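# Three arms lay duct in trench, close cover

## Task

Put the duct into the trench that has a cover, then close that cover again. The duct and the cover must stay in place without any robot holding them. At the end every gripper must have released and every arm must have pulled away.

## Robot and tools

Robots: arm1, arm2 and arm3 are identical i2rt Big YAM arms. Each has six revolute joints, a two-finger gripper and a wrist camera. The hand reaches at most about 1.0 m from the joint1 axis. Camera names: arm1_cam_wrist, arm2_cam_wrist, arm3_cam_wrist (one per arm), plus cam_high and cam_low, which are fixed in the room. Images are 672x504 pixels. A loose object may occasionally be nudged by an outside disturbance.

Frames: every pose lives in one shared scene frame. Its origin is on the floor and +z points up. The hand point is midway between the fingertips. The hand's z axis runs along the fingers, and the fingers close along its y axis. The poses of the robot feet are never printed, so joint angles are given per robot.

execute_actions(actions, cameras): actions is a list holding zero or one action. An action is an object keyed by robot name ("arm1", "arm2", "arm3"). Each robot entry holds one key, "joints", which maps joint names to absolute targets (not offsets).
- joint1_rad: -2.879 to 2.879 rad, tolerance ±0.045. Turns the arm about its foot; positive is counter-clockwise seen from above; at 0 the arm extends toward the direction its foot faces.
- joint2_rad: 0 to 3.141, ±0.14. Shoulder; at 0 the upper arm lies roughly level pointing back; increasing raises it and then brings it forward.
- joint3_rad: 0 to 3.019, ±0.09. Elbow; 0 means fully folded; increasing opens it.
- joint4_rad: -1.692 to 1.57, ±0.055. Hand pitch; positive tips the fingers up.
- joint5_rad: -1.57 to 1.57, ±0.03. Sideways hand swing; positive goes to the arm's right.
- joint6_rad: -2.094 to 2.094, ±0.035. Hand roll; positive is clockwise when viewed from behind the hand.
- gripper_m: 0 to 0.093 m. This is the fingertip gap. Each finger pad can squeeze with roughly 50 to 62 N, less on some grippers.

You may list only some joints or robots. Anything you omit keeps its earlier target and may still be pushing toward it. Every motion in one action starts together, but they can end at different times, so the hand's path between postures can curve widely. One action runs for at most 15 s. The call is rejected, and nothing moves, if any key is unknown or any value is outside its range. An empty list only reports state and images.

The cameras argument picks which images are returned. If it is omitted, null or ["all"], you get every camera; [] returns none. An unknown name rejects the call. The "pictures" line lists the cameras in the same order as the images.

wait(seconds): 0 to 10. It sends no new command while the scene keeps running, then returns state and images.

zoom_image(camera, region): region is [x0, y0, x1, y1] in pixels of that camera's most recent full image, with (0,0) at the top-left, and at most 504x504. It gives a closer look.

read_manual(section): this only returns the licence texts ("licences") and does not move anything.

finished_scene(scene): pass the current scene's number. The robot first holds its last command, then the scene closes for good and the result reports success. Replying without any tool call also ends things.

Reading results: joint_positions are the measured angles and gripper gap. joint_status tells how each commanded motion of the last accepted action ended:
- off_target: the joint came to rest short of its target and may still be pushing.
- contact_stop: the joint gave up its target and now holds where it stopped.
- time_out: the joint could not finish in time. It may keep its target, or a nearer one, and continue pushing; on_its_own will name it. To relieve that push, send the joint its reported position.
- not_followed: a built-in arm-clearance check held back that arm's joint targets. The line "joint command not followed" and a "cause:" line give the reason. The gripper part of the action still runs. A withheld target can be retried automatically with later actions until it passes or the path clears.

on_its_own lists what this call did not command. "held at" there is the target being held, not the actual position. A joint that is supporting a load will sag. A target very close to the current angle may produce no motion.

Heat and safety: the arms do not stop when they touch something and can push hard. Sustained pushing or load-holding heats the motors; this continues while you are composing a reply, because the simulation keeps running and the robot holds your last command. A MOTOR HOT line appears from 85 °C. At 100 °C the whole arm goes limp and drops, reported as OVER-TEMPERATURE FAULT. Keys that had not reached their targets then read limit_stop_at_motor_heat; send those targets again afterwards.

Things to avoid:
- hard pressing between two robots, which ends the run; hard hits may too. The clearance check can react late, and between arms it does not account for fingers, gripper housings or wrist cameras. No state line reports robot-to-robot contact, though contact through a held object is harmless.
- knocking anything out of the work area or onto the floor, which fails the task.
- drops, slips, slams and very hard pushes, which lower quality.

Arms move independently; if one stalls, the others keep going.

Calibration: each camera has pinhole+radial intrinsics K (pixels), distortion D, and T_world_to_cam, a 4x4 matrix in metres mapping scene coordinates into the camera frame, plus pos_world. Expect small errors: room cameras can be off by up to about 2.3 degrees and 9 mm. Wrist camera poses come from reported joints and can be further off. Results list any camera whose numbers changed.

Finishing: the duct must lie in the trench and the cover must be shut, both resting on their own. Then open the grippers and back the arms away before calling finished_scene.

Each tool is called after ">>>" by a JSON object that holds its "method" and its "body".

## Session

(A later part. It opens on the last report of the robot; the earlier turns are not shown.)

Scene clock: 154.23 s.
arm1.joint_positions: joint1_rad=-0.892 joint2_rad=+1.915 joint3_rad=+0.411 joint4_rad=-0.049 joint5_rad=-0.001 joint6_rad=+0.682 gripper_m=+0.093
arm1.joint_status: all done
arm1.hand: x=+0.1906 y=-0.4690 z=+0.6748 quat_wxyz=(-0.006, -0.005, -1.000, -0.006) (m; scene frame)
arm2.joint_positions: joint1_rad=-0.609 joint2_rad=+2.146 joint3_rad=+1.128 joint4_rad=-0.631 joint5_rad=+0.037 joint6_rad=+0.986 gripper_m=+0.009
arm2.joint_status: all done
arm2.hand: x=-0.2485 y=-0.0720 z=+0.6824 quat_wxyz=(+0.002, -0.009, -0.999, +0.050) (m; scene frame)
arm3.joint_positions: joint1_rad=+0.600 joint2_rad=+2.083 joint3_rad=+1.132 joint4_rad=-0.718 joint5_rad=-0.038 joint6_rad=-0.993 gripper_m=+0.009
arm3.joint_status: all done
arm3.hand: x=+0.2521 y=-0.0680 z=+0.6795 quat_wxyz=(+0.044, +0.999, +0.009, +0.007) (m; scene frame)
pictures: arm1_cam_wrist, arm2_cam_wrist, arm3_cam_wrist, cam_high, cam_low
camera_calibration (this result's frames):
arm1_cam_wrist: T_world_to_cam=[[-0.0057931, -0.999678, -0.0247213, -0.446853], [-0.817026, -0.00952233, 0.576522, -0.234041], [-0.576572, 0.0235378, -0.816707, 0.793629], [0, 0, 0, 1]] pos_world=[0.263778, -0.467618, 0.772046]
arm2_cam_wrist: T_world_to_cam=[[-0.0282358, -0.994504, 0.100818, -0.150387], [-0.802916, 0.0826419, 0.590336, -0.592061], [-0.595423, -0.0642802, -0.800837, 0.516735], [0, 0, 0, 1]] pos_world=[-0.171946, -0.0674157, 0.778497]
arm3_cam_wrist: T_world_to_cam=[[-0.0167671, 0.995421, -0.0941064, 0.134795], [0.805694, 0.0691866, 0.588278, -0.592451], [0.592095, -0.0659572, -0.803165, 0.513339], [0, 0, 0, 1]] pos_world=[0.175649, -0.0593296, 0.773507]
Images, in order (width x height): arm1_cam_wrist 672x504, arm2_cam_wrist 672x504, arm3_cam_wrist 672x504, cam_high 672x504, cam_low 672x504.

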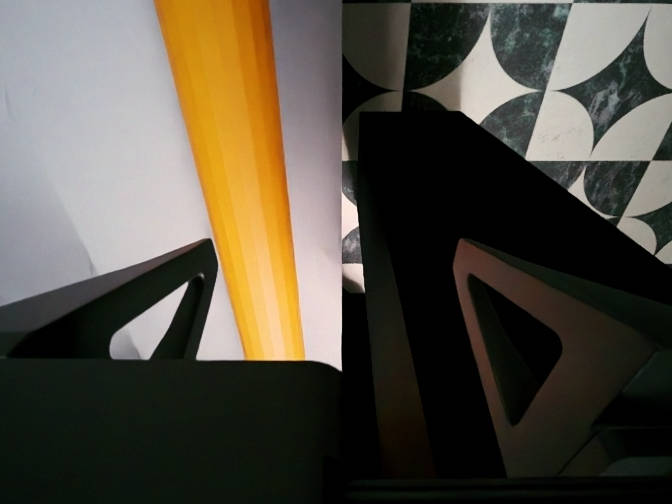

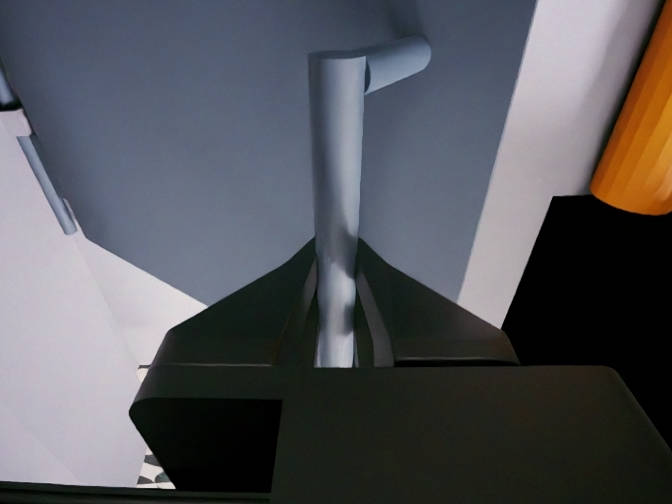

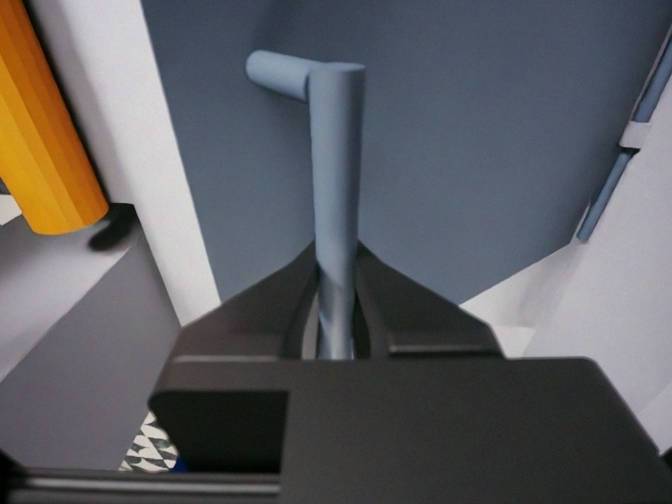

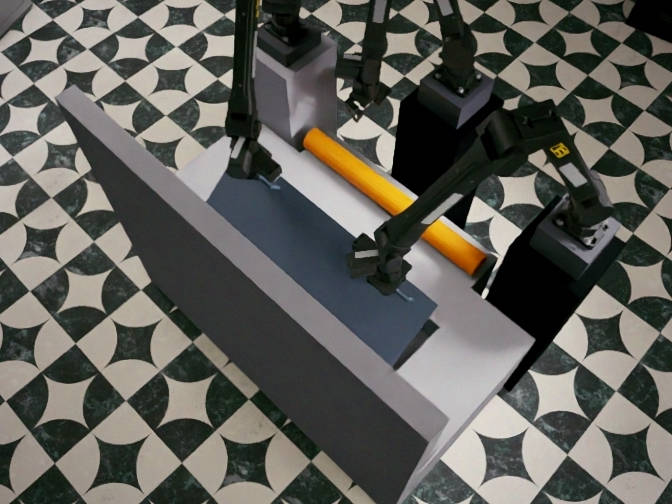

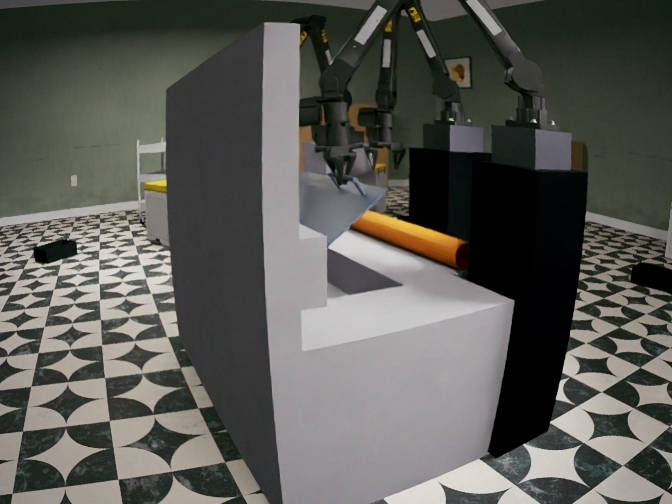

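>>> {"method": "execute_actions", "body": {"actions": [{"arm1":{"joints":{"joint1_rad":0,"joint6_rad":1.57}},"arm2":{"joints":{"joint1_rad":-0.49,"joint2_rad":2.07,"joint3_rad":1.434,"joint4_rad":-0.9,"joint6_rad":1.08}},"arm3":{"joints":{"joint1_rad":0.48,"joint2_rad":2.03,"joint3_rad":1.474,"joint4_rad":-0.98,"joint6_rad":-1.09}}}], "cameras": ["arm1_cam_wrist","cam_low","cam_high"]}}

Scene clock: 168.10 s.
arm1.joint_positions: joint1_rad=-0.005 joint2_rad=+1.915 joint3_rad=+0.411 joint4_rad=-0.049 joint5_rad=-0.001 joint6_rad=+1.562 gripper_m=+0.093
arm1.joint_status: all done
arm1.hand: x=+0.0031 y=-0.3769 z=+0.6748 quat_wxyz=(+0.000, -0.001, -1.000, -0.008) (m; scene frame)
arm2.joint_positions: joint1_rad=-0.525 joint2_rad=+2.136 joint3_rad=+1.375 joint4_rad=-0.887 joint5_rad=+0.031 joint6_rad=+1.070 gripper_m=+0.009
arm2.joint_status: all done
arm2.hand: x=-0.2467 y=+0.0141 z=+0.7451 quat_wxyz=(+0.001, -0.009, -0.999, +0.049) (m; scene frame)
arm3.joint_positions: joint1_rad=+0.516 joint2_rad=+2.085 joint3_rad=+1.388 joint4_rad=-0.961 joint5_rad=-0.027 joint6_rad=-1.074 gripper_m=+0.009
arm3.joint_status: all done
arm3.hand: x=+0.2508 y=+0.0174 z=+0.7456 quat_wxyz=(+0.038, +0.999, +0.008, +0.005) (m; scene frame)
pictures: arm1_cam_wrist, cam_high, cam_low
camera_calibration (this result's frames):
arm1_cam_wrist: T_world_to_cam=[[0.0011818, -0.99953, -0.0306416, -0.351829], [-0.808947, -0.0189692, 0.587576, -0.397382], [-0.587881, 0.024093, -0.808589, 0.67813], [0, 0, 0, 1]] pos_world=[0.0776142, -0.37554, 0.771039]
Images, in order (width x height): arm1_cam_wrist 672x504, cam_high 672x504, cam_low 672x504.

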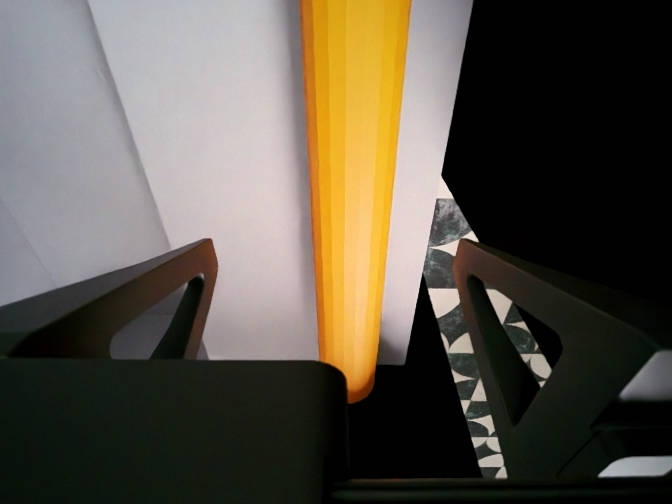

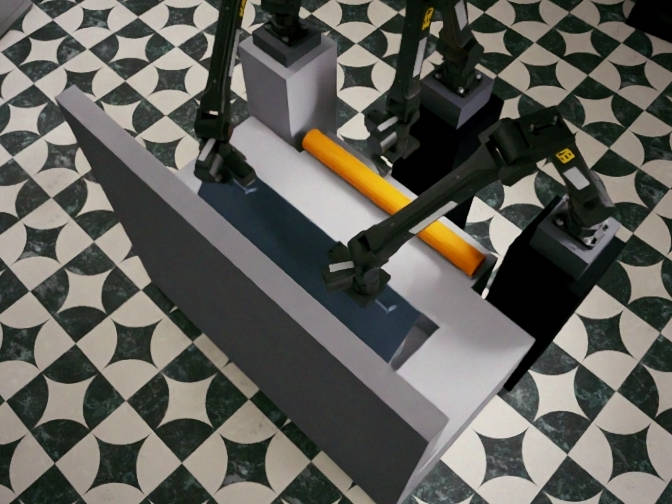

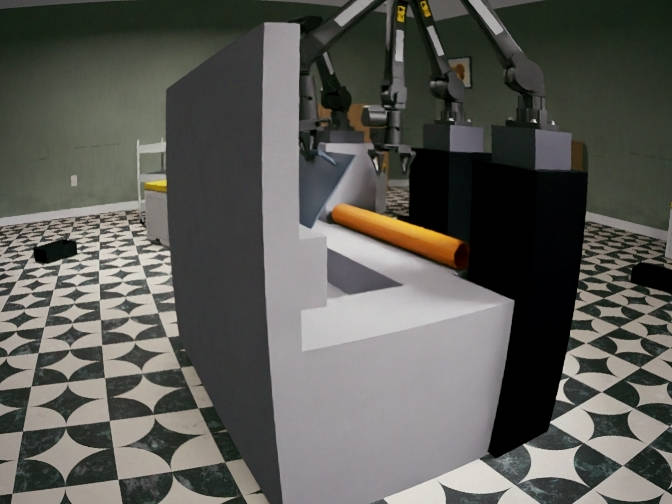

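>>> {"method": "execute_actions", "body": {"actions": [{"arm1":{"joints":{"joint2_rad":2.325,"joint3_rad":0.47,"joint4_rad":0.28}}}], "cameras": []}}

>>> {"method": "execute_actions", "body": {"actions": [{"arm1":{"joints":{"joint2_rad":2.52,"joint3_rad":0.565,"joint4_rad":0.385}}}], "cameras": []}}

>>> {"method": "execute_actions", "body": {"actions": [{"arm1":{"joints":{"joint2_rad":2.691,"joint3_rad":0.671,"joint4_rad":0.455}}}], "cameras": []}}

>>> {"method": "execute_actions", "body": {"actions": [{"arm1":{"joints":{"gripper_m":0.04}}}], "cameras": []}}

>>> {"method": "execute_actions", "body": {"actions": [{"arm1":{"joints":{"joint2_rad":2.2,"joint3_rad":0.77,"joint4_rad":-0.1}}}], "cameras": ["arm1_cam_wrist","cam_low","cam_high"]}}

Scene clock: 182.20 s.
arm1.joint_positions: joint1_rad=-0.005 joint2_rad=+2.332 joint3_rad=+0.478 joint4_rad=+0.263 joint5_rad=-0.001 joint6_rad=+1.563 gripper_m=+0.093
arm1.joint_status: all done
arm1.hand: x=+0.0028 y=-0.3995 z=+0.5829 quat_wxyz=(+0.001, -0.002, -1.000, +0.010) (m; scene frame)
arm2.joint_positions: joint1_rad=-0.525 joint2_rad=+2.136 joint3_rad=+1.375 joint4_rad=-0.887 joint5_rad=+0.031 joint6_rad=+1.070 gripper_m=+0.009
arm2.joint_status: not commanded
arm2.hand: x=-0.2467 y=+0.0141 z=+0.7451 quat_wxyz=(+0.001, -0.009, -0.999, +0.049) (m; scene frame)
arm3.joint_positions: joint1_rad=+0.516 joint2_rad=+2.085 joint3_rad=+1.388 joint4_rad=-0.961 joint5_rad=-0.027 joint6_rad=-1.074 gripper_m=+0.009
arm3.joint_status: not commanded
arm3.hand: x=+0.2508 y=+0.0174 z=+0.7456 quat_wxyz=(+0.038, +0.999, +0.008, +0.005) (m; scene frame)
pictures: none
No camera images: the call's "cameras" was empty. Leave "cameras" out to get every camera's image.

Scene clock: 183.07 s.
arm1.joint_positions: joint1_rad=-0.005 joint2_rad=+2.528 joint3_rad=+0.576 joint4_rad=+0.371 joint5_rad=-0.001 joint6_rad=+1.563 gripper_m=+0.093
arm1.joint_status: all done
arm1.hand: x=+0.0028 y=-0.3948 z=+0.5303 quat_wxyz=(+0.001, -0.002, -1.000, +0.006) (m; scene frame)
arm2.joint_positions: joint1_rad=-0.525 joint2_rad=+2.136 joint3_rad=+1.375 joint4_rad=-0.887 joint5_rad=+0.031 joint6_rad=+1.070 gripper_m=+0.009
arm2.joint_status: not commanded
arm2.hand: x=-0.2467 y=+0.0141 z=+0.7451 quat_wxyz=(+0.001, -0.009, -0.999, +0.049) (m; scene frame)
arm3.joint_positions: joint1_rad=+0.516 joint2_rad=+2.085 joint3_rad=+1.388 joint4_rad=-0.961 joint5_rad=-0.027 joint6_rad=-1.074 gripper_m=+0.009
arm3.joint_status: not commanded
arm3.hand: x=+0.2508 y=+0.0174 z=+0.7456 quat_wxyz=(+0.038, +0.999, +0.008, +0.005) (m; scene frame)
pictures: none
No camera images: the call's "cameras" was empty. Leave "cameras" out to get every camera's image.

Scene clock: 184.07 s.
arm1.joint_positions: joint1_rad=-0.005 joint2_rad=+2.696 joint3_rad=+0.674 joint4_rad=+0.440 joint5_rad=-0.001 joint6_rad=+1.564 gripper_m=+0.093
arm1.joint_status: all done
arm1.hand: x=+0.0028 y=-0.3965 z=+0.4805 quat_wxyz=(+0.001, -0.002, -1.000, +0.006) (m; scene frame)
arm2.joint_positions: joint1_rad=-0.525 joint2_rad=+2.136 joint3_rad=+1.375 joint4_rad=-0.887 joint5_rad=+0.031 joint6_rad=+1.070 gripper_m=+0.009
arm2.joint_status: not commanded
arm2.hand: x=-0.2467 y=+0.0141 z=+0.7451 quat_wxyz=(+0.001, -0.009, -0.999, +0.049) (m; scene frame)
arm3.joint_positions: joint1_rad=+0.516 joint2_rad=+2.085 joint3_rad=+1.388 joint4_rad=-0.961 joint5_rad=-0.027 joint6_rad=-1.074 gripper_m=+0.009
arm3.joint_status: not commanded
arm3.hand: x=+0.2508 y=+0.0174 z=+0.7456 quat_wxyz=(+0.038, +0.999, +0.008, +0.005) (m; scene frame)
pictures: none
No camera images: the call's "cameras" was empty. Leave "cameras" out to get every camera's image.

Scene clock: 184.67 s.
arm1.joint_positions: joint1_rad=-0.005 joint2_rad=+2.696 joint3_rad=+0.672 joint4_rad=+0.441 joint5_rad=-0.001 joint6_rad=+1.563 gripper_m=+0.074
arm1.joint_status: gripper_m off_target (ended at +0.074, target +0.040)
arm1.hand: x=+0.0028 y=-0.3974 z=+0.4808 quat_wxyz=(+0.001, -0.002, -1.000, +0.006) (m; scene frame)
arm2.joint_positions: joint1_rad=-0.525 joint2_rad=+2.136 joint3_rad=+1.375 joint4_rad=-0.887 joint5_rad=+0.031 joint6_rad=+1.070 gripper_m=+0.009
arm2.joint_status: not commanded
arm2.hand: x=-0.2467 y=+0.0141 z=+0.7451 quat_wxyz=(+0.001, -0.009, -0.999, +0.049) (m; scene frame)
arm3.joint_positions: joint1_rad=+0.516 joint2_rad=+2.085 joint3_rad=+1.388 joint4_rad=-0.961 joint5_rad=-0.027 joint6_rad=-1.074 gripper_m=+0.009
arm3.joint_status: not commanded
arm3.hand: x=+0.2508 y=+0.0174 z=+0.7456 quat_wxyz=(+0.038, +0.999, +0.008, +0.005) (m; scene frame)
pictures: none
No camera images: the call's "cameras" was empty. Leave "cameras" out to get every camera's image.

Scene clock: 186.07 s.
arm1.joint_positions: joint1_rad=-0.005 joint2_rad=+2.228 joint3_rad=+0.761 joint4_rad=-0.090 joint5_rad=-0.001 joint6_rad=+1.564 gripper_m=+0.074
arm1.joint_status: all done
arm1.hand: x=+0.0043 y=-0.2699 z=+0.6008 quat_wxyz=(+0.000, -0.002, -1.000, -0.007) (m; scene frame)
arm2.joint_positions: joint1_rad=-0.525 joint2_rad=+2.136 joint3_rad=+1.375 joint4_rad=-0.887 joint5_rad=+0.031 joint6_rad=+1.070 gripper_m=+0.009
arm2.joint_status: not commanded
arm2.hand: x=-0.2467 y=+0.0141 z=+0.7451 quat_wxyz=(+0.001, -0.009, -0.999, +0.049) (m; scene frame)
arm3.joint_positions: joint1_rad=+0.516 joint2_rad=+2.085 joint3_rad=+1.388 joint4_rad=-0.961 joint5_rad=-0.027 joint6_rad=-1.074 gripper_m=+0.009
arm3.joint_status: not commanded
arm3.hand: x=+0.2508 y=+0.0174 z=+0.7456 quat_wxyz=(+0.038, +0.999, +0.008, +0.005) (m; scene frame)
pictures: arm1_cam_wrist, cam_high, cam_low
camera_calibration (this result's frames):
arm1_cam_wrist: T_world_to_cam=[[-0.000725605, -0.999608, -0.0279709, -0.248752], [-0.808944, -0.0158569, 0.587671, -0.350091], [-0.587885, 0.0230533, -0.808616, 0.616141], [0, 0, 0, 1]] pos_world=[0.0788352, -0.26841, 0.697002]
Images, in order (width x height): arm1_cam_wrist 672x504, cam_high 672x504, cam_low 672x504.

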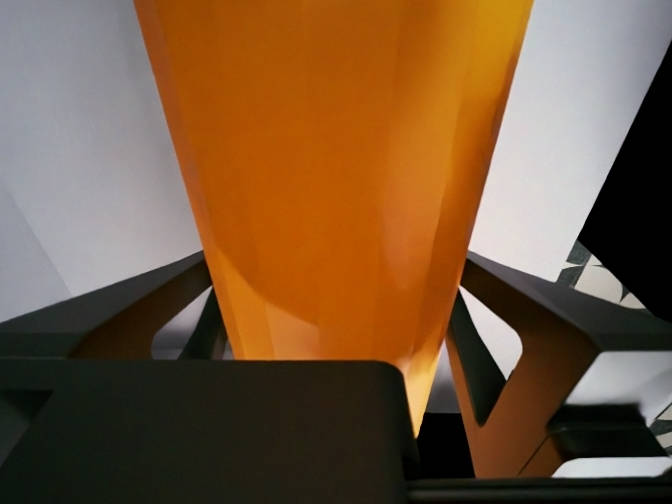

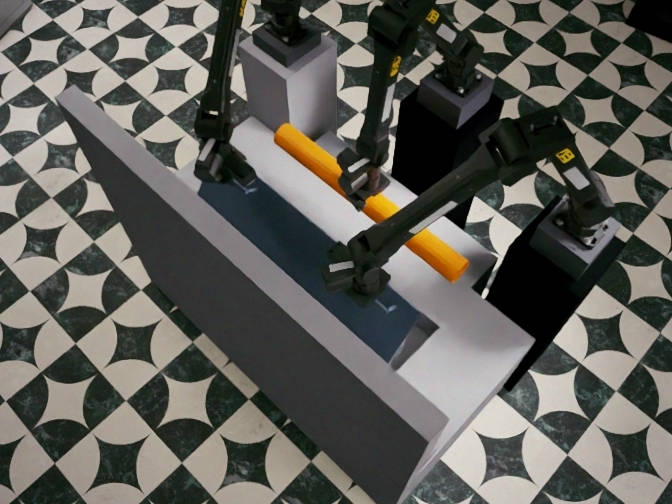

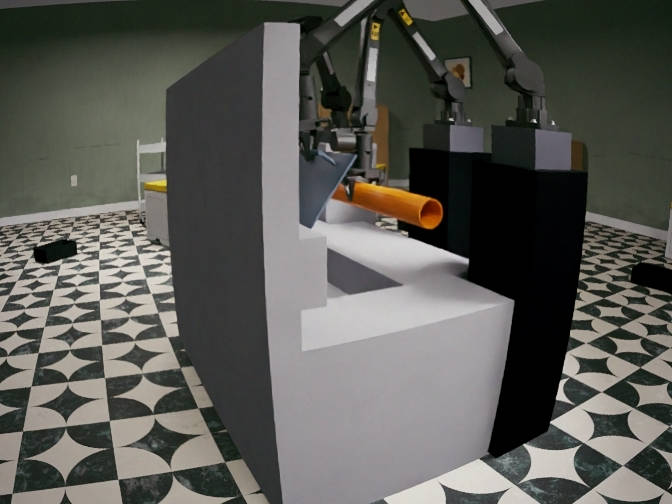

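>>> {"method": "execute_actions", "body": {"actions": [{"arm1":{"joints":{"joint2_rad":2.43,"joint3_rad":1.172,"joint4_rad":-0.04}}}]}}

Scene clock: 192.37 s.
arm1.joint_positions: joint1_rad=-0.005 joint2_rad=+2.472 joint3_rad=+1.161 joint4_rad=-0.056 joint5_rad=-0.001 joint6_rad=+1.564 gripper_m=+0.074
arm1.joint_status: all done
arm1.hand: x=+0.0061 y=-0.1114 z=+0.5398 quat_wxyz=(+0.000, -0.002, -0.995, -0.102) (m; scene frame)
arm2.joint_positions: joint1_rad=-0.525 joint2_rad=+2.136 joint3_rad=+1.375 joint4_rad=-0.887 joint5_rad=+0.031 joint6_rad=+1.070 gripper_m=+0.009
arm2.joint_status: not commanded
arm2.hand: x=-0.2467 y=+0.0141 z=+0.7451 quat_wxyz=(+0.001, -0.009, -0.999, +0.049) (m; scene frame)
arm3.joint_positions: joint1_rad=+0.516 joint2_rad=+2.085 joint3_rad=+1.388 joint4_rad=-0.961 joint5_rad=-0.027 joint6_rad=-1.074 gripper_m=+0.009
arm3.joint_status: not commanded
arm3.hand: x=+0.2508 y=+0.0174 z=+0.7456 quat_wxyz=(+0.038, +0.999, +0.008, +0.005) (m; scene frame)
pictures: arm1_cam_wrist, arm2_cam_wrist, arm3_cam_wrist, cam_high, cam_low
camera_calibration (this result's frames):
arm1_cam_wrist: T_world_to_cam=[[-0.000508411, -0.97651, -0.215472, 0.011737], [-0.810215, -0.125893, 0.572453, -0.314287], [-0.586133, 0.17487, -0.791119, 0.571659], [0, 0, 0, 1]] pos_world=[0.0804343, -0.128071, 0.634694]
arm2_cam_wrist: T_world_to_cam=[[-0.027776, -0.994726, 0.098737, -0.069376], [-0.803739, 0.080952, 0.589449, -0.634199], [-0.594333, -0.0629863, -0.801749, 0.574529], [0, 0, 0, 1]] pos_world=[-0.170196, 0.0185171, 0.841306]
arm3_cam_wrist: T_world_to_cam=[[-0.0149976, 0.996551, -0.0816124, 0.046223], [0.808003, 0.0601586, 0.586099, -0.635003], [0.588987, -0.057153, -0.806119, 0.575652], [0, 0, 0, 1]] pos_world=[0.174725, 0.0250375, 0.839991]
Images, in order (width x height): arm1_cam_wrist 672x504, arm2_cam_wrist 672x504, arm3_cam_wrist 672x504, cam_high 672x504, cam_low 672x504.

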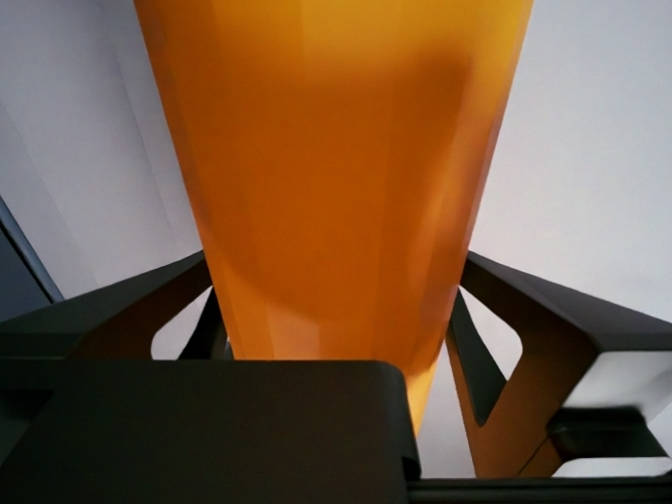

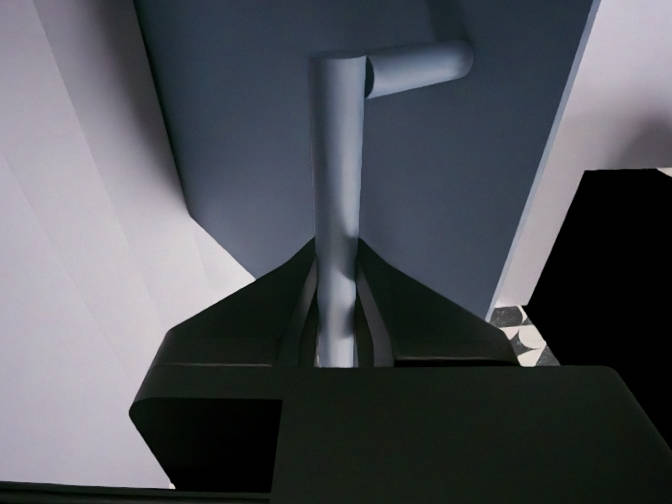

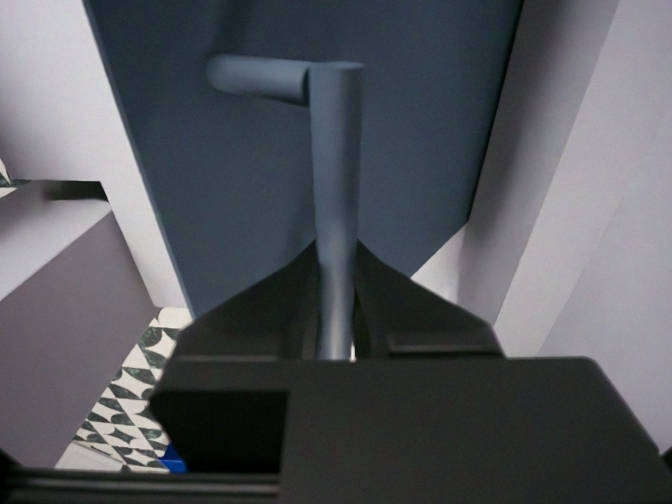

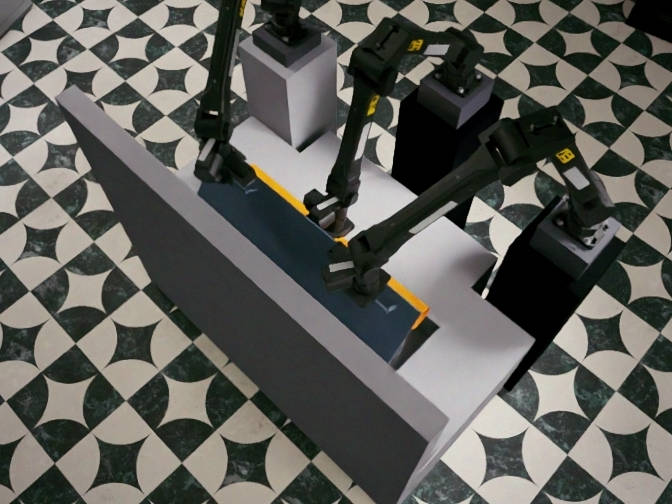

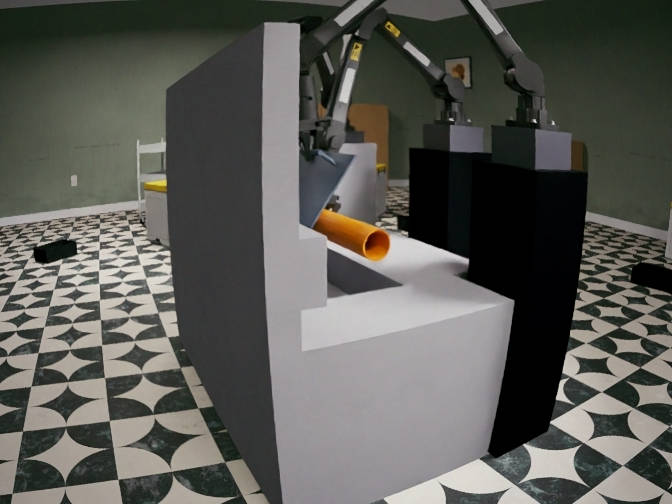

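>>> {"method": "execute_actions", "body": {"actions": [{"arm1":{"joints":{"joint2_rad":2.6,"joint3_rad":1.31,"joint4_rad":0.11}}}], "cameras": []}}

>>> {"method": "execute_actions", "body": {"actions": [{"arm1":{"joints":{"joint2_rad":2.81,"joint3_rad":1.45,"joint4_rad":0.19}}}], "cameras": ["arm1_cam_wrist","cam_low"]}}

Scene clock: 200.70 s.
arm1.joint_positions: joint1_rad=-0.005 joint2_rad=+2.650 joint3_rad=+1.290 joint4_rad=+0.081 joint5_rad=-0.001 joint6_rad=+1.564 gripper_m=+0.074
arm1.joint_status: all done
arm1.hand: x=+0.0064 y=-0.0817 z=+0.4777 quat_wxyz=(-0.001, -0.003, -0.989, -0.145) (m; scene frame)
arm2.joint_positions: joint1_rad=-0.525 joint2_rad=+2.136 joint3_rad=+1.375 joint4_rad=-0.887 joint5_rad=+0.031 joint6_rad=+1.070 gripper_m=+0.009
arm2.joint_status: not commanded
arm2.hand: x=-0.2467 y=+0.0141 z=+0.7451 quat_wxyz=(+0.001, -0.009, -0.999, +0.049) (m; scene frame)
arm3.joint_positions: joint1_rad=+0.516 joint2_rad=+2.085 joint3_rad=+1.388 joint4_rad=-0.961 joint5_rad=-0.027 joint6_rad=-1.074 gripper_m=+0.009
arm3.joint_status: not commanded
arm3.hand: x=+0.2508 y=+0.0174 z=+0.7456 quat_wxyz=(+0.038, +0.999, +0.008, +0.005) (m; scene frame)
pictures: none
No camera images: the call's "cameras" was empty. Leave "cameras" out to get every camera's image.

Scene clock: 201.77 s.
arm1.joint_positions: joint1_rad=-0.005 joint2_rad=+2.867 joint3_rad=+1.433 joint4_rad=+0.168 joint5_rad=-0.001 joint6_rad=+1.565 gripper_m=+0.074
arm1.joint_status: all done
arm1.hand: x=+0.0063 y=-0.0895 z=+0.3925 quat_wxyz=(-0.001, -0.003, -0.988, -0.152) (m; scene frame)
arm2.joint_positions: joint1_rad=-0.525 joint2_rad=+2.136 joint3_rad=+1.375 joint4_rad=-0.887 joint5_rad=+0.031 joint6_rad=+1.070 gripper_m=+0.009
arm2.joint_status: not commanded
arm2.hand: x=-0.2467 y=+0.0141 z=+0.7451 quat_wxyz=(+0.001, -0.009, -0.999, +0.049) (m; scene frame)
arm3.joint_positions: joint1_rad=+0.516 joint2_rad=+2.085 joint3_rad=+1.388 joint4_rad=-0.961 joint5_rad=-0.027 joint6_rad=-1.074 gripper_m=+0.009
arm3.joint_status: not commanded
arm3.hand: x=+0.2508 y=+0.0174 z=+0.7456 quat_wxyz=(+0.038, +0.999, +0.008, +0.005) (m; scene frame)
pictures: arm1_cam_wrist, cam_low
camera_calibration (this result's frames):
arm1_cam_wrist: T_world_to_cam=[[-0.000988938, -0.94978, -0.312916, 0.042041], [-0.810882, -0.18236, 0.556072, -0.225662], [-0.585209, 0.254288, -0.769979, 0.450239], [0, 0, 0, 1]] pos_world=[0.0805406, -0.115712, 0.485315]
Images, in order (width x height): arm1_cam_wrist 672x504, cam_low 672x504.

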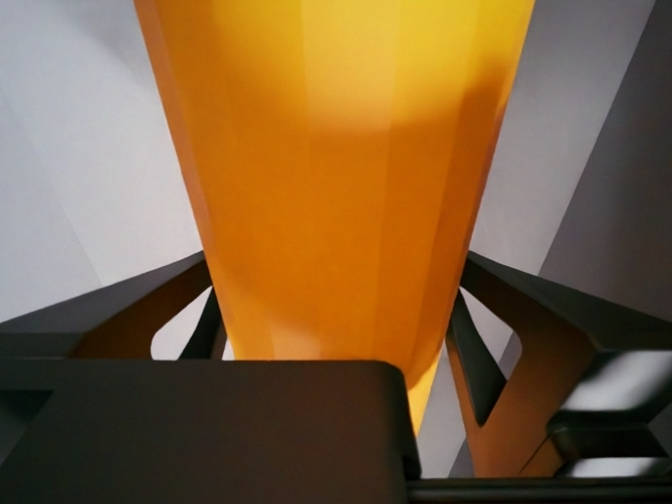

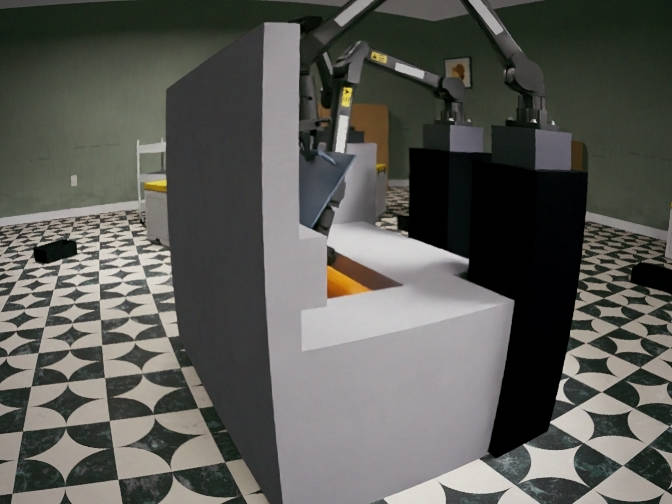

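Still above the floor; lower a bit more.

>>> {"method": "execute_actions", "body": {"actions": [{"arm1":{"joints":{"joint2_rad":2.9,"joint3_rad":1.55,"joint4_rad":0.2}}}], "cameras": ["arm1_cam_wrist"]}}

>>> {"method": "execute_actions", "body": {"actions": [{"arm1":{"joints":{"gripper_m":0.093}}}], "cameras": ["arm1_cam_wrist"]}}

>>> {"method": "execute_actions", "body": {"actions": [{"arm1":{"joints":{"joint2_rad":2.6,"joint3_rad":1.29,"joint4_rad":0.05}}}], "cameras": []}}

>>> {"method": "execute_actions", "body": {"actions": [{"arm1":{"joints":{"joint2_rad":2.2,"joint3_rad":0.77,"joint4_rad":-0.1}}}], "cameras": []}}

>>> {"method": "execute_actions", "body": {"actions": [{"arm1":{"joints":{"joint2_rad":1.0,"joint3_rad":0.6}},"arm2":{"joints":{"joint1_rad":-0.61,"joint2_rad":2.1,"joint3_rad":1.13,"joint4_rad":-0.62,"joint6_rad":0.98}},"arm3":{"joints":{"joint1_rad":0.6,"joint2_rad":2.04,"joint3_rad":1.13,"joint4_rad":-0.71,"joint6_rad":-0.99}}}], "cameras": []}}

>>> {"method": "execute_actions", "body": {"actions": [{"arm2":{"joints":{"joint1_rad":-0.7,"joint2_rad":2.25,"joint3_rad":0.98,"joint4_rad":-0.29,"joint6_rad":0.88}},"arm3":{"joints":{"joint1_rad":0.69,"joint2_rad":2.165,"joint3_rad":0.96,"joint4_rad":-0.37,"joint6_rad":-0.89}}}], "cameras": []}}

>>> {"method": "execute_actions", "body": {"actions": [{"arm2":{"joints":{"joint1_rad":-0.745,"joint2_rad":2.47,"joint3_rad":0.99,"joint4_rad":-0.07,"joint6_rad":0.83}},"arm3":{"joints":{"joint1_rad":0.74,"joint2_rad":2.385,"joint3_rad":0.955,"joint4_rad":-0.155,"joint6_rad":-0.835}}}], "cameras": []}}

>>> {"method": "execute_actions", "body": {"actions": [{"arm2":{"joints":{"joint1_rad":-0.755,"joint2_rad":2.6,"joint3_rad":1.031,"joint4_rad":0.022}},"arm3":{"joints":{"joint1_rad":0.751,"joint2_rad":2.512,"joint3_rad":0.992,"joint4_rad":-0.065}}}], "cameras": ["cam_low"]}}

Scene clock: 222.87 s.
arm1.joint_positions: joint1_rad=-0.005 joint2_rad=+2.932 joint3_rad=+1.527 joint4_rad=+0.171 joint5_rad=-0.001 joint6_rad=+1.565 gripper_m=+0.074
arm1.joint_status: all done
arm1.hand: x=+0.0065 y=-0.0697 z=+0.3714 quat_wxyz=(-0.001, -0.003, -0.986, -0.167) (m; scene frame)
arm2.joint_positions: joint1_rad=-0.525 joint2_rad=+2.136 joint3_rad=+1.375 joint4_rad=-0.887 joint5_rad=+0.031 joint6_rad=+1.070 gripper_m=+0.009
arm2.joint_status: not commanded
arm2.hand: x=-0.2467 y=+0.0141 z=+0.7451 quat_wxyz=(+0.001, -0.009, -0.999, +0.049) (m; scene frame)
arm3.joint_positions: joint1_rad=+0.516 joint2_rad=+2.085 joint3_rad=+1.388 joint4_rad=-0.961 joint5_rad=-0.027 joint6_rad=-1.074 gripper_m=+0.009
arm3.joint_status: not commanded
arm3.hand: x=+0.2508 y=+0.0174 z=+0.7456 quat_wxyz=(+0.038, +0.999, +0.008, +0.005) (m; scene frame)
pictures: arm1_cam_wrist
camera_calibration (this result's frames):
arm1_cam_wrist: T_world_to_cam=[[-0.00126387, -0.939397, -0.342829, 0.0660867], [-0.810864, -0.199673, 0.550118, -0.209186], [-0.585233, 0.278683, -0.761471, 0.427589], [0, 0, 0, 1]] pos_world=[0.0807015, -0.098849, 0.46333]
Images, in order (width x height): arm1_cam_wrist 672x504.

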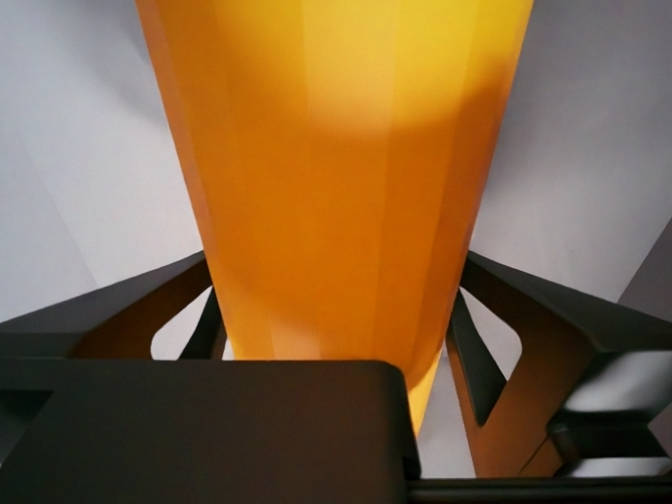

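Scene clock: 223.63 s.
arm1.joint_positions: joint1_rad=-0.005 joint2_rad=+2.919 joint3_rad=+1.532 joint4_rad=+0.178 joint5_rad=-0.001 joint6_rad=+1.566 gripper_m=+0.093
arm1.joint_status: all done
arm1.hand: x=+0.0066 y=-0.0571 z=+0.3799 quat_wxyz=(-0.001, -0.003, -0.984, -0.180) (m; scene frame)
arm2.joint_positions: joint1_rad=-0.525 joint2_rad=+2.136 joint3_rad=+1.375 joint4_rad=-0.887 joint5_rad=+0.031 joint6_rad=+1.070 gripper_m=+0.009
arm2.joint_status: not commanded
arm2.hand: x=-0.2467 y=+0.0141 z=+0.7451 quat_wxyz=(+0.001, -0.009, -0.999, +0.049) (m; scene frame)
arm3.joint_positions: joint1_rad=+0.516 joint2_rad=+2.085 joint3_rad=+1.388 joint4_rad=-0.961 joint5_rad=-0.027 joint6_rad=-1.074 gripper_m=+0.009
arm3.joint_status: not commanded
arm3.hand: x=+0.2508 y=+0.0174 z=+0.7456 quat_wxyz=(+0.038, +0.999, +0.008, +0.005) (m; scene frame)
pictures: arm1_cam_wrist
camera_calibration (this result's frames):
arm1_cam_wrist: T_world_to_cam=[[-0.00154714, -0.930328, -0.366724, 0.0904316], [-0.811029, -0.213368, 0.544707, -0.209947], [-0.585004, 0.298267, -0.754193, 0.428982], [0, 0, 0, 1]] pos_world=[0.0808226, -0.0886159, 0.471058]
Images, in order (width x height): arm1_cam_wrist 672x504.

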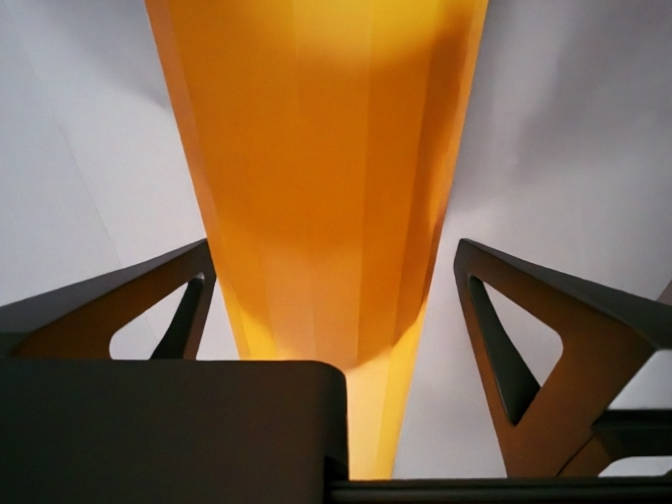

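Scene clock: 224.87 s.
arm1.joint_positions: joint1_rad=-0.005 joint2_rad=+2.594 joint3_rad=+1.292 joint4_rad=+0.066 joint5_rad=-0.001 joint6_rad=+1.566 gripper_m=+0.093
arm1.joint_status: all done
arm1.hand: x=+0.0066 y=-0.0580 z=+0.5064 quat_wxyz=(-0.001, -0.003, -0.986, -0.166) (m; scene frame)
arm2.joint_positions: joint1_rad=-0.525 joint2_rad=+2.136 joint3_rad=+1.375 joint4_rad=-0.887 joint5_rad=+0.031 joint6_rad=+1.070 gripper_m=+0.009
arm2.joint_status: not commanded
arm2.hand: x=-0.2467 y=+0.0141 z=+0.7451 quat_wxyz=(+0.001, -0.009, -0.999, +0.049) (m; scene frame)
arm3.joint_positions: joint1_rad=+0.516 joint2_rad=+2.085 joint3_rad=+1.388 joint4_rad=-0.961 joint5_rad=-0.027 joint6_rad=-1.074 gripper_m=+0.009
arm3.joint_status: not commanded
arm3.hand: x=+0.2508 y=+0.0174 z=+0.7456 quat_wxyz=(+0.038, +0.999, +0.008, +0.005) (m; scene frame)
pictures: none
No camera images: the call's "cameras" was empty. Leave "cameras" out to get every camera's image.

Scene clock: 226.13 s.
arm1.joint_positions: joint1_rad=-0.005 joint2_rad=+2.200 joint3_rad=+0.764 joint4_rad=-0.088 joint5_rad=-0.001 joint6_rad=+1.566 gripper_m=+0.093
arm1.joint_status: all done
arm1.hand: x=+0.0044 y=-0.2579 z=+0.6101 quat_wxyz=(+0.001, -0.003, -1.000, -0.023) (m; scene frame)
arm2.joint_positions: joint1_rad=-0.525 joint2_rad=+2.136 joint3_rad=+1.375 joint4_rad=-0.887 joint5_rad=+0.031 joint6_rad=+1.070 gripper_m=+0.009
arm2.joint_status: not commanded
arm2.hand: x=-0.2467 y=+0.0141 z=+0.7451 quat_wxyz=(+0.001, -0.009, -0.999, +0.049) (m; scene frame)
arm3.joint_positions: joint1_rad=+0.516 joint2_rad=+2.085 joint3_rad=+1.388 joint4_rad=-0.961 joint5_rad=-0.027 joint6_rad=-1.074 gripper_m=+0.009
arm3.joint_status: not commanded
arm3.hand: x=+0.2508 y=+0.0174 z=+0.7456 quat_wxyz=(+0.038, +0.999, +0.008, +0.005) (m; scene frame)
pictures: none
No camera images: the call's "cameras" was empty. Leave "cameras" out to get every camera's image.

Scene clock: 227.77 s.
arm1.joint_positions: joint1_rad=-0.005 joint2_rad=+0.998 joint3_rad=+0.586 joint4_rad=-0.092 joint5_rad=-0.001 joint6_rad=+1.566 gripper_m=+0.093
arm1.joint_status: all done
arm1.hand: x=+0.0054 y=-0.1810 z=+1.0513 quat_wxyz=(-0.004, -0.002, -0.861, -0.508) (m; scene frame)
arm2.joint_positions: joint1_rad=-0.620 joint2_rad=+2.141 joint3_rad=+1.122 joint4_rad=-0.619 joint5_rad=+0.008 joint6_rad=+0.978 gripper_m=+0.009
arm2.joint_status: all done
arm2.hand: x=-0.2482 y=-0.0717 z=+0.6829 quat_wxyz=(+0.012, -0.011, -0.999, +0.037) (m; scene frame)
arm3.joint_positions: joint1_rad=+0.612 joint2_rad=+2.075 joint3_rad=+1.126 joint4_rad=-0.714 joint5_rad=-0.006 joint6_rad=-0.982 gripper_m=+0.009
arm3.joint_status: all done
arm3.hand: x=+0.2522 y=-0.0683 z=+0.6817 quat_wxyz=(+0.033, +0.999, +0.011, +0.019) (m; scene frame)
pictures: none
No camera images: the call's "cameras" was empty. Leave "cameras" out to get every camera's image.

Scene clock: 228.77 s.
arm1.joint_positions: joint1_rad=-0.005 joint2_rad=+0.998 joint3_rad=+0.586 joint4_rad=-0.092 joint5_rad=-0.001 joint6_rad=+1.566 gripper_m=+0.093
arm1.joint_status: not commanded
arm1.hand: x=+0.0054 y=-0.1810 z=+1.0513 quat_wxyz=(-0.004, -0.002, -0.861, -0.508) (m; scene frame)
arm2.joint_positions: joint1_rad=-0.704 joint2_rad=+2.293 joint3_rad=+0.985 joint4_rad=-0.292 joint5_rad=+0.002 joint6_rad=+0.889 gripper_m=+0.010
arm2.joint_status: all done
arm2.hand: x=-0.2504 y=-0.1359 z=+0.5971 quat_wxyz=(+0.004, -0.008, -1.000, +0.019) (m; scene frame)
arm3.joint_positions: joint1_rad=+0.699 joint2_rad=+2.205 joint3_rad=+0.963 joint4_rad=-0.379 joint5_rad=-0.001 joint6_rad=-0.891 gripper_m=+0.009
arm3.joint_status: all done
arm3.hand: x=+0.2536 y=-0.1315 z=+0.5951 quat_wxyz=(+0.013, +1.000, +0.009, +0.011) (m; scene frame)
pictures: none
No camera images: the call's "cameras" was empty. Leave "cameras" out to get every camera's image.

Scene clock: 229.77 s.
arm1.joint_positions: joint1_rad=-0.005 joint2_rad=+0.998 joint3_rad=+0.586 joint4_rad=-0.092 joint5_rad=-0.001 joint6_rad=+1.566 gripper_m=+0.093
arm1.joint_status: not commanded
arm1.hand: x=+0.0054 y=-0.1810 z=+1.0513 quat_wxyz=(-0.004, -0.002, -0.861, -0.508) (m; scene frame)
arm2.joint_positions: joint1_rad=-0.747 joint2_rad=+2.499 joint3_rad=+0.995 joint4_rad=-0.062 joint5_rad=+0.001 joint6_rad=+0.844 gripper_m=+0.010
arm2.joint_status: all done
arm2.hand: x=-0.2518 y=-0.1653 z=+0.5184 quat_wxyz=(-0.006, -0.007, -1.000, +0.005) (m; scene frame)
arm3.joint_positions: joint1_rad=+0.746 joint2_rad=+2.406 joint3_rad=+0.957 joint4_rad=-0.152 joint5_rad=+0.000 joint6_rad=-0.842 gripper_m=+0.009
arm3.joint_status: all done
arm3.hand: x=+0.2551 y=-0.1611 z=+0.5155 quat_wxyz=(+0.004, +1.000, +0.008, +0.005) (m; scene frame)
pictures: none
No camera images: the call's "cameras" was empty. Leave "cameras" out to get every camera's image.

Scene clock: 230.53 s.
arm1.joint_positions: joint1_rad=-0.005 joint2_rad=+0.998 joint3_rad=+0.586 joint4_rad=-0.092 joint5_rad=-0.001 joint6_rad=+1.566 gripper_m=+0.093
arm1.joint_status: not commanded
arm1.hand: x=+0.0054 y=-0.1810 z=+1.0513 quat_wxyz=(-0.004, -0.002, -0.861, -0.508) (m; scene frame)
arm2.joint_positions: joint1_rad=-0.755 joint2_rad=+2.591 joint3_rad=+1.026 joint4_rad=+0.017 joint5_rad=+0.003 joint6_rad=+0.839 gripper_m=+0.010
arm2.joint_status: all done
arm2.hand: x=-0.2522 y=-0.1715 z=+0.4853 quat_wxyz=(-0.013, -0.008, -1.000, -0.001) (m; scene frame)
arm3.joint_positions: joint1_rad=+0.755 joint2_rad=+2.499 joint3_rad=+0.984 joint4_rad=-0.074 joint5_rad=-0.003 joint6_rad=-0.835 gripper_m=+0.009
arm3.joint_status: all done
arm3.hand: x=+0.2552 y=-0.1669 z=+0.4820 quat_wxyz=(+0.001, +1.000, +0.009, +0.001) (m; scene frame)
pictures: cam_low
Images, in order (width x height): cam_low 672x504.

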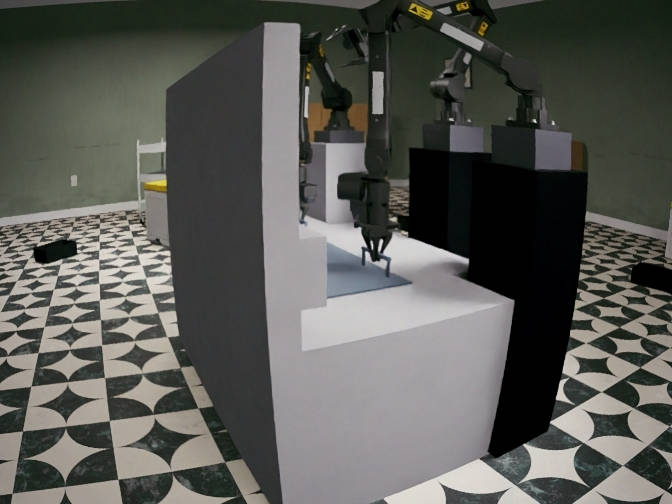

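>>> {"method": "execute_actions", "body": {"actions": [{"arm2":{"joints":{"gripper_m":0.07}},"arm3":{"joints":{"gripper_m":0.07}},"arm1":{"joints":{"joint2_rad":0.5}}}], "cameras": []}}

>>> {"method": "execute_actions", "body": {"actions": [{"arm2":{"joints":{"joint1_rad":-0.3,"joint2_rad":1.9,"joint4_rad":-0.6}},"arm3":{"joints":{"joint1_rad":0.3,"joint2_rad":1.8,"joint4_rad":-0.6}}}], "cameras": ["cam_low"]}}

>>> {"method": "finished_scene", "body": {"scene": 1}}

Scene clock: 245.43 s.
arm1.joint_positions: joint1_rad=-0.005 joint2_rad=+0.494 joint3_rad=+0.586 joint4_rad=-0.092 joint5_rad=-0.001 joint6_rad=+1.566 gripper_m=+0.093
arm1.joint_status: all done
arm1.hand: x=+0.0044 y=-0.2728 z=+1.2423 quat_wxyz=(-0.005, -0.002, -0.708, -0.707) (m; scene frame)
arm2.joint_positions: joint1_rad=-0.755 joint2_rad=+2.591 joint3_rad=+1.026 joint4_rad=+0.017 joint5_rad=+0.003 joint6_rad=+0.838 gripper_m=+0.070
arm2.joint_status: all done
arm2.hand: x=-0.2520 y=-0.1713 z=+0.4853 quat_wxyz=(-0.013, -0.008, -1.000, -0.001) (m; scene frame)
arm3.joint_positions: joint1_rad=+0.755 joint2_rad=+2.499 joint3_rad=+0.985 joint4_rad=-0.074 joint5_rad=-0.003 joint6_rad=-0.835 gripper_m=+0.070
arm3.joint_status: all done
arm3.hand: x=+0.2548 y=-0.1666 z=+0.4820 quat_wxyz=(+0.001, +1.000, +0.009, +0.000) (m; scene frame)
pictures: none
No camera images: the call's "cameras" was empty. Leave "cameras" out to get every camera's image.

Scene clock: 246.80 s.
arm1.joint_positions: joint1_rad=-0.005 joint2_rad=+0.494 joint3_rad=+0.586 joint4_rad=-0.092 joint5_rad=-0.001 joint6_rad=+1.566 gripper_m=+0.093
arm1.joint_status: not commanded
arm1.hand: x=+0.0044 y=-0.2728 z=+1.2423 quat_wxyz=(-0.005, -0.002, -0.708, -0.707) (m; scene frame)
arm2.joint_positions: joint1_rad=-0.289 joint2_rad=+1.882 joint3_rad=+1.026 joint4_rad=-0.593 joint5_rad=+0.000 joint6_rad=+0.835 gripper_m=+0.070
arm2.joint_status: all done
arm2.hand: x=-0.3843 y=+0.0127 z=+0.7766 quat_wxyz=(-0.032, +0.224, -0.973, -0.046) (m; scene frame)
arm3.joint_positions: joint1_rad=+0.293 joint2_rad=+1.796 joint3_rad=+0.985 joint4_rad=-0.587 joint5_rad=+0.000 joint6_rad=-0.835 gripper_m=+0.070
arm3.joint_status: all done
arm3.hand: x=+0.3828 y=+0.0082 z=+0.7725 quat_wxyz=(-0.081, +0.971, -0.220, -0.049) (m; scene frame)
pictures: cam_low
Images, in order (width x height): cam_low 672x504.

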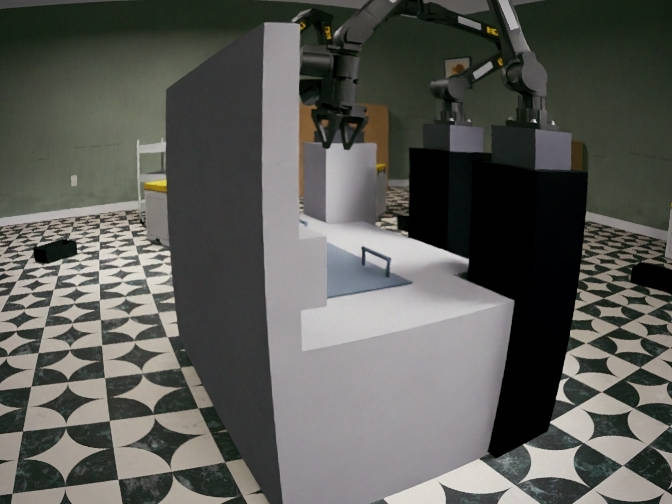

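The scene is finished: the task was done.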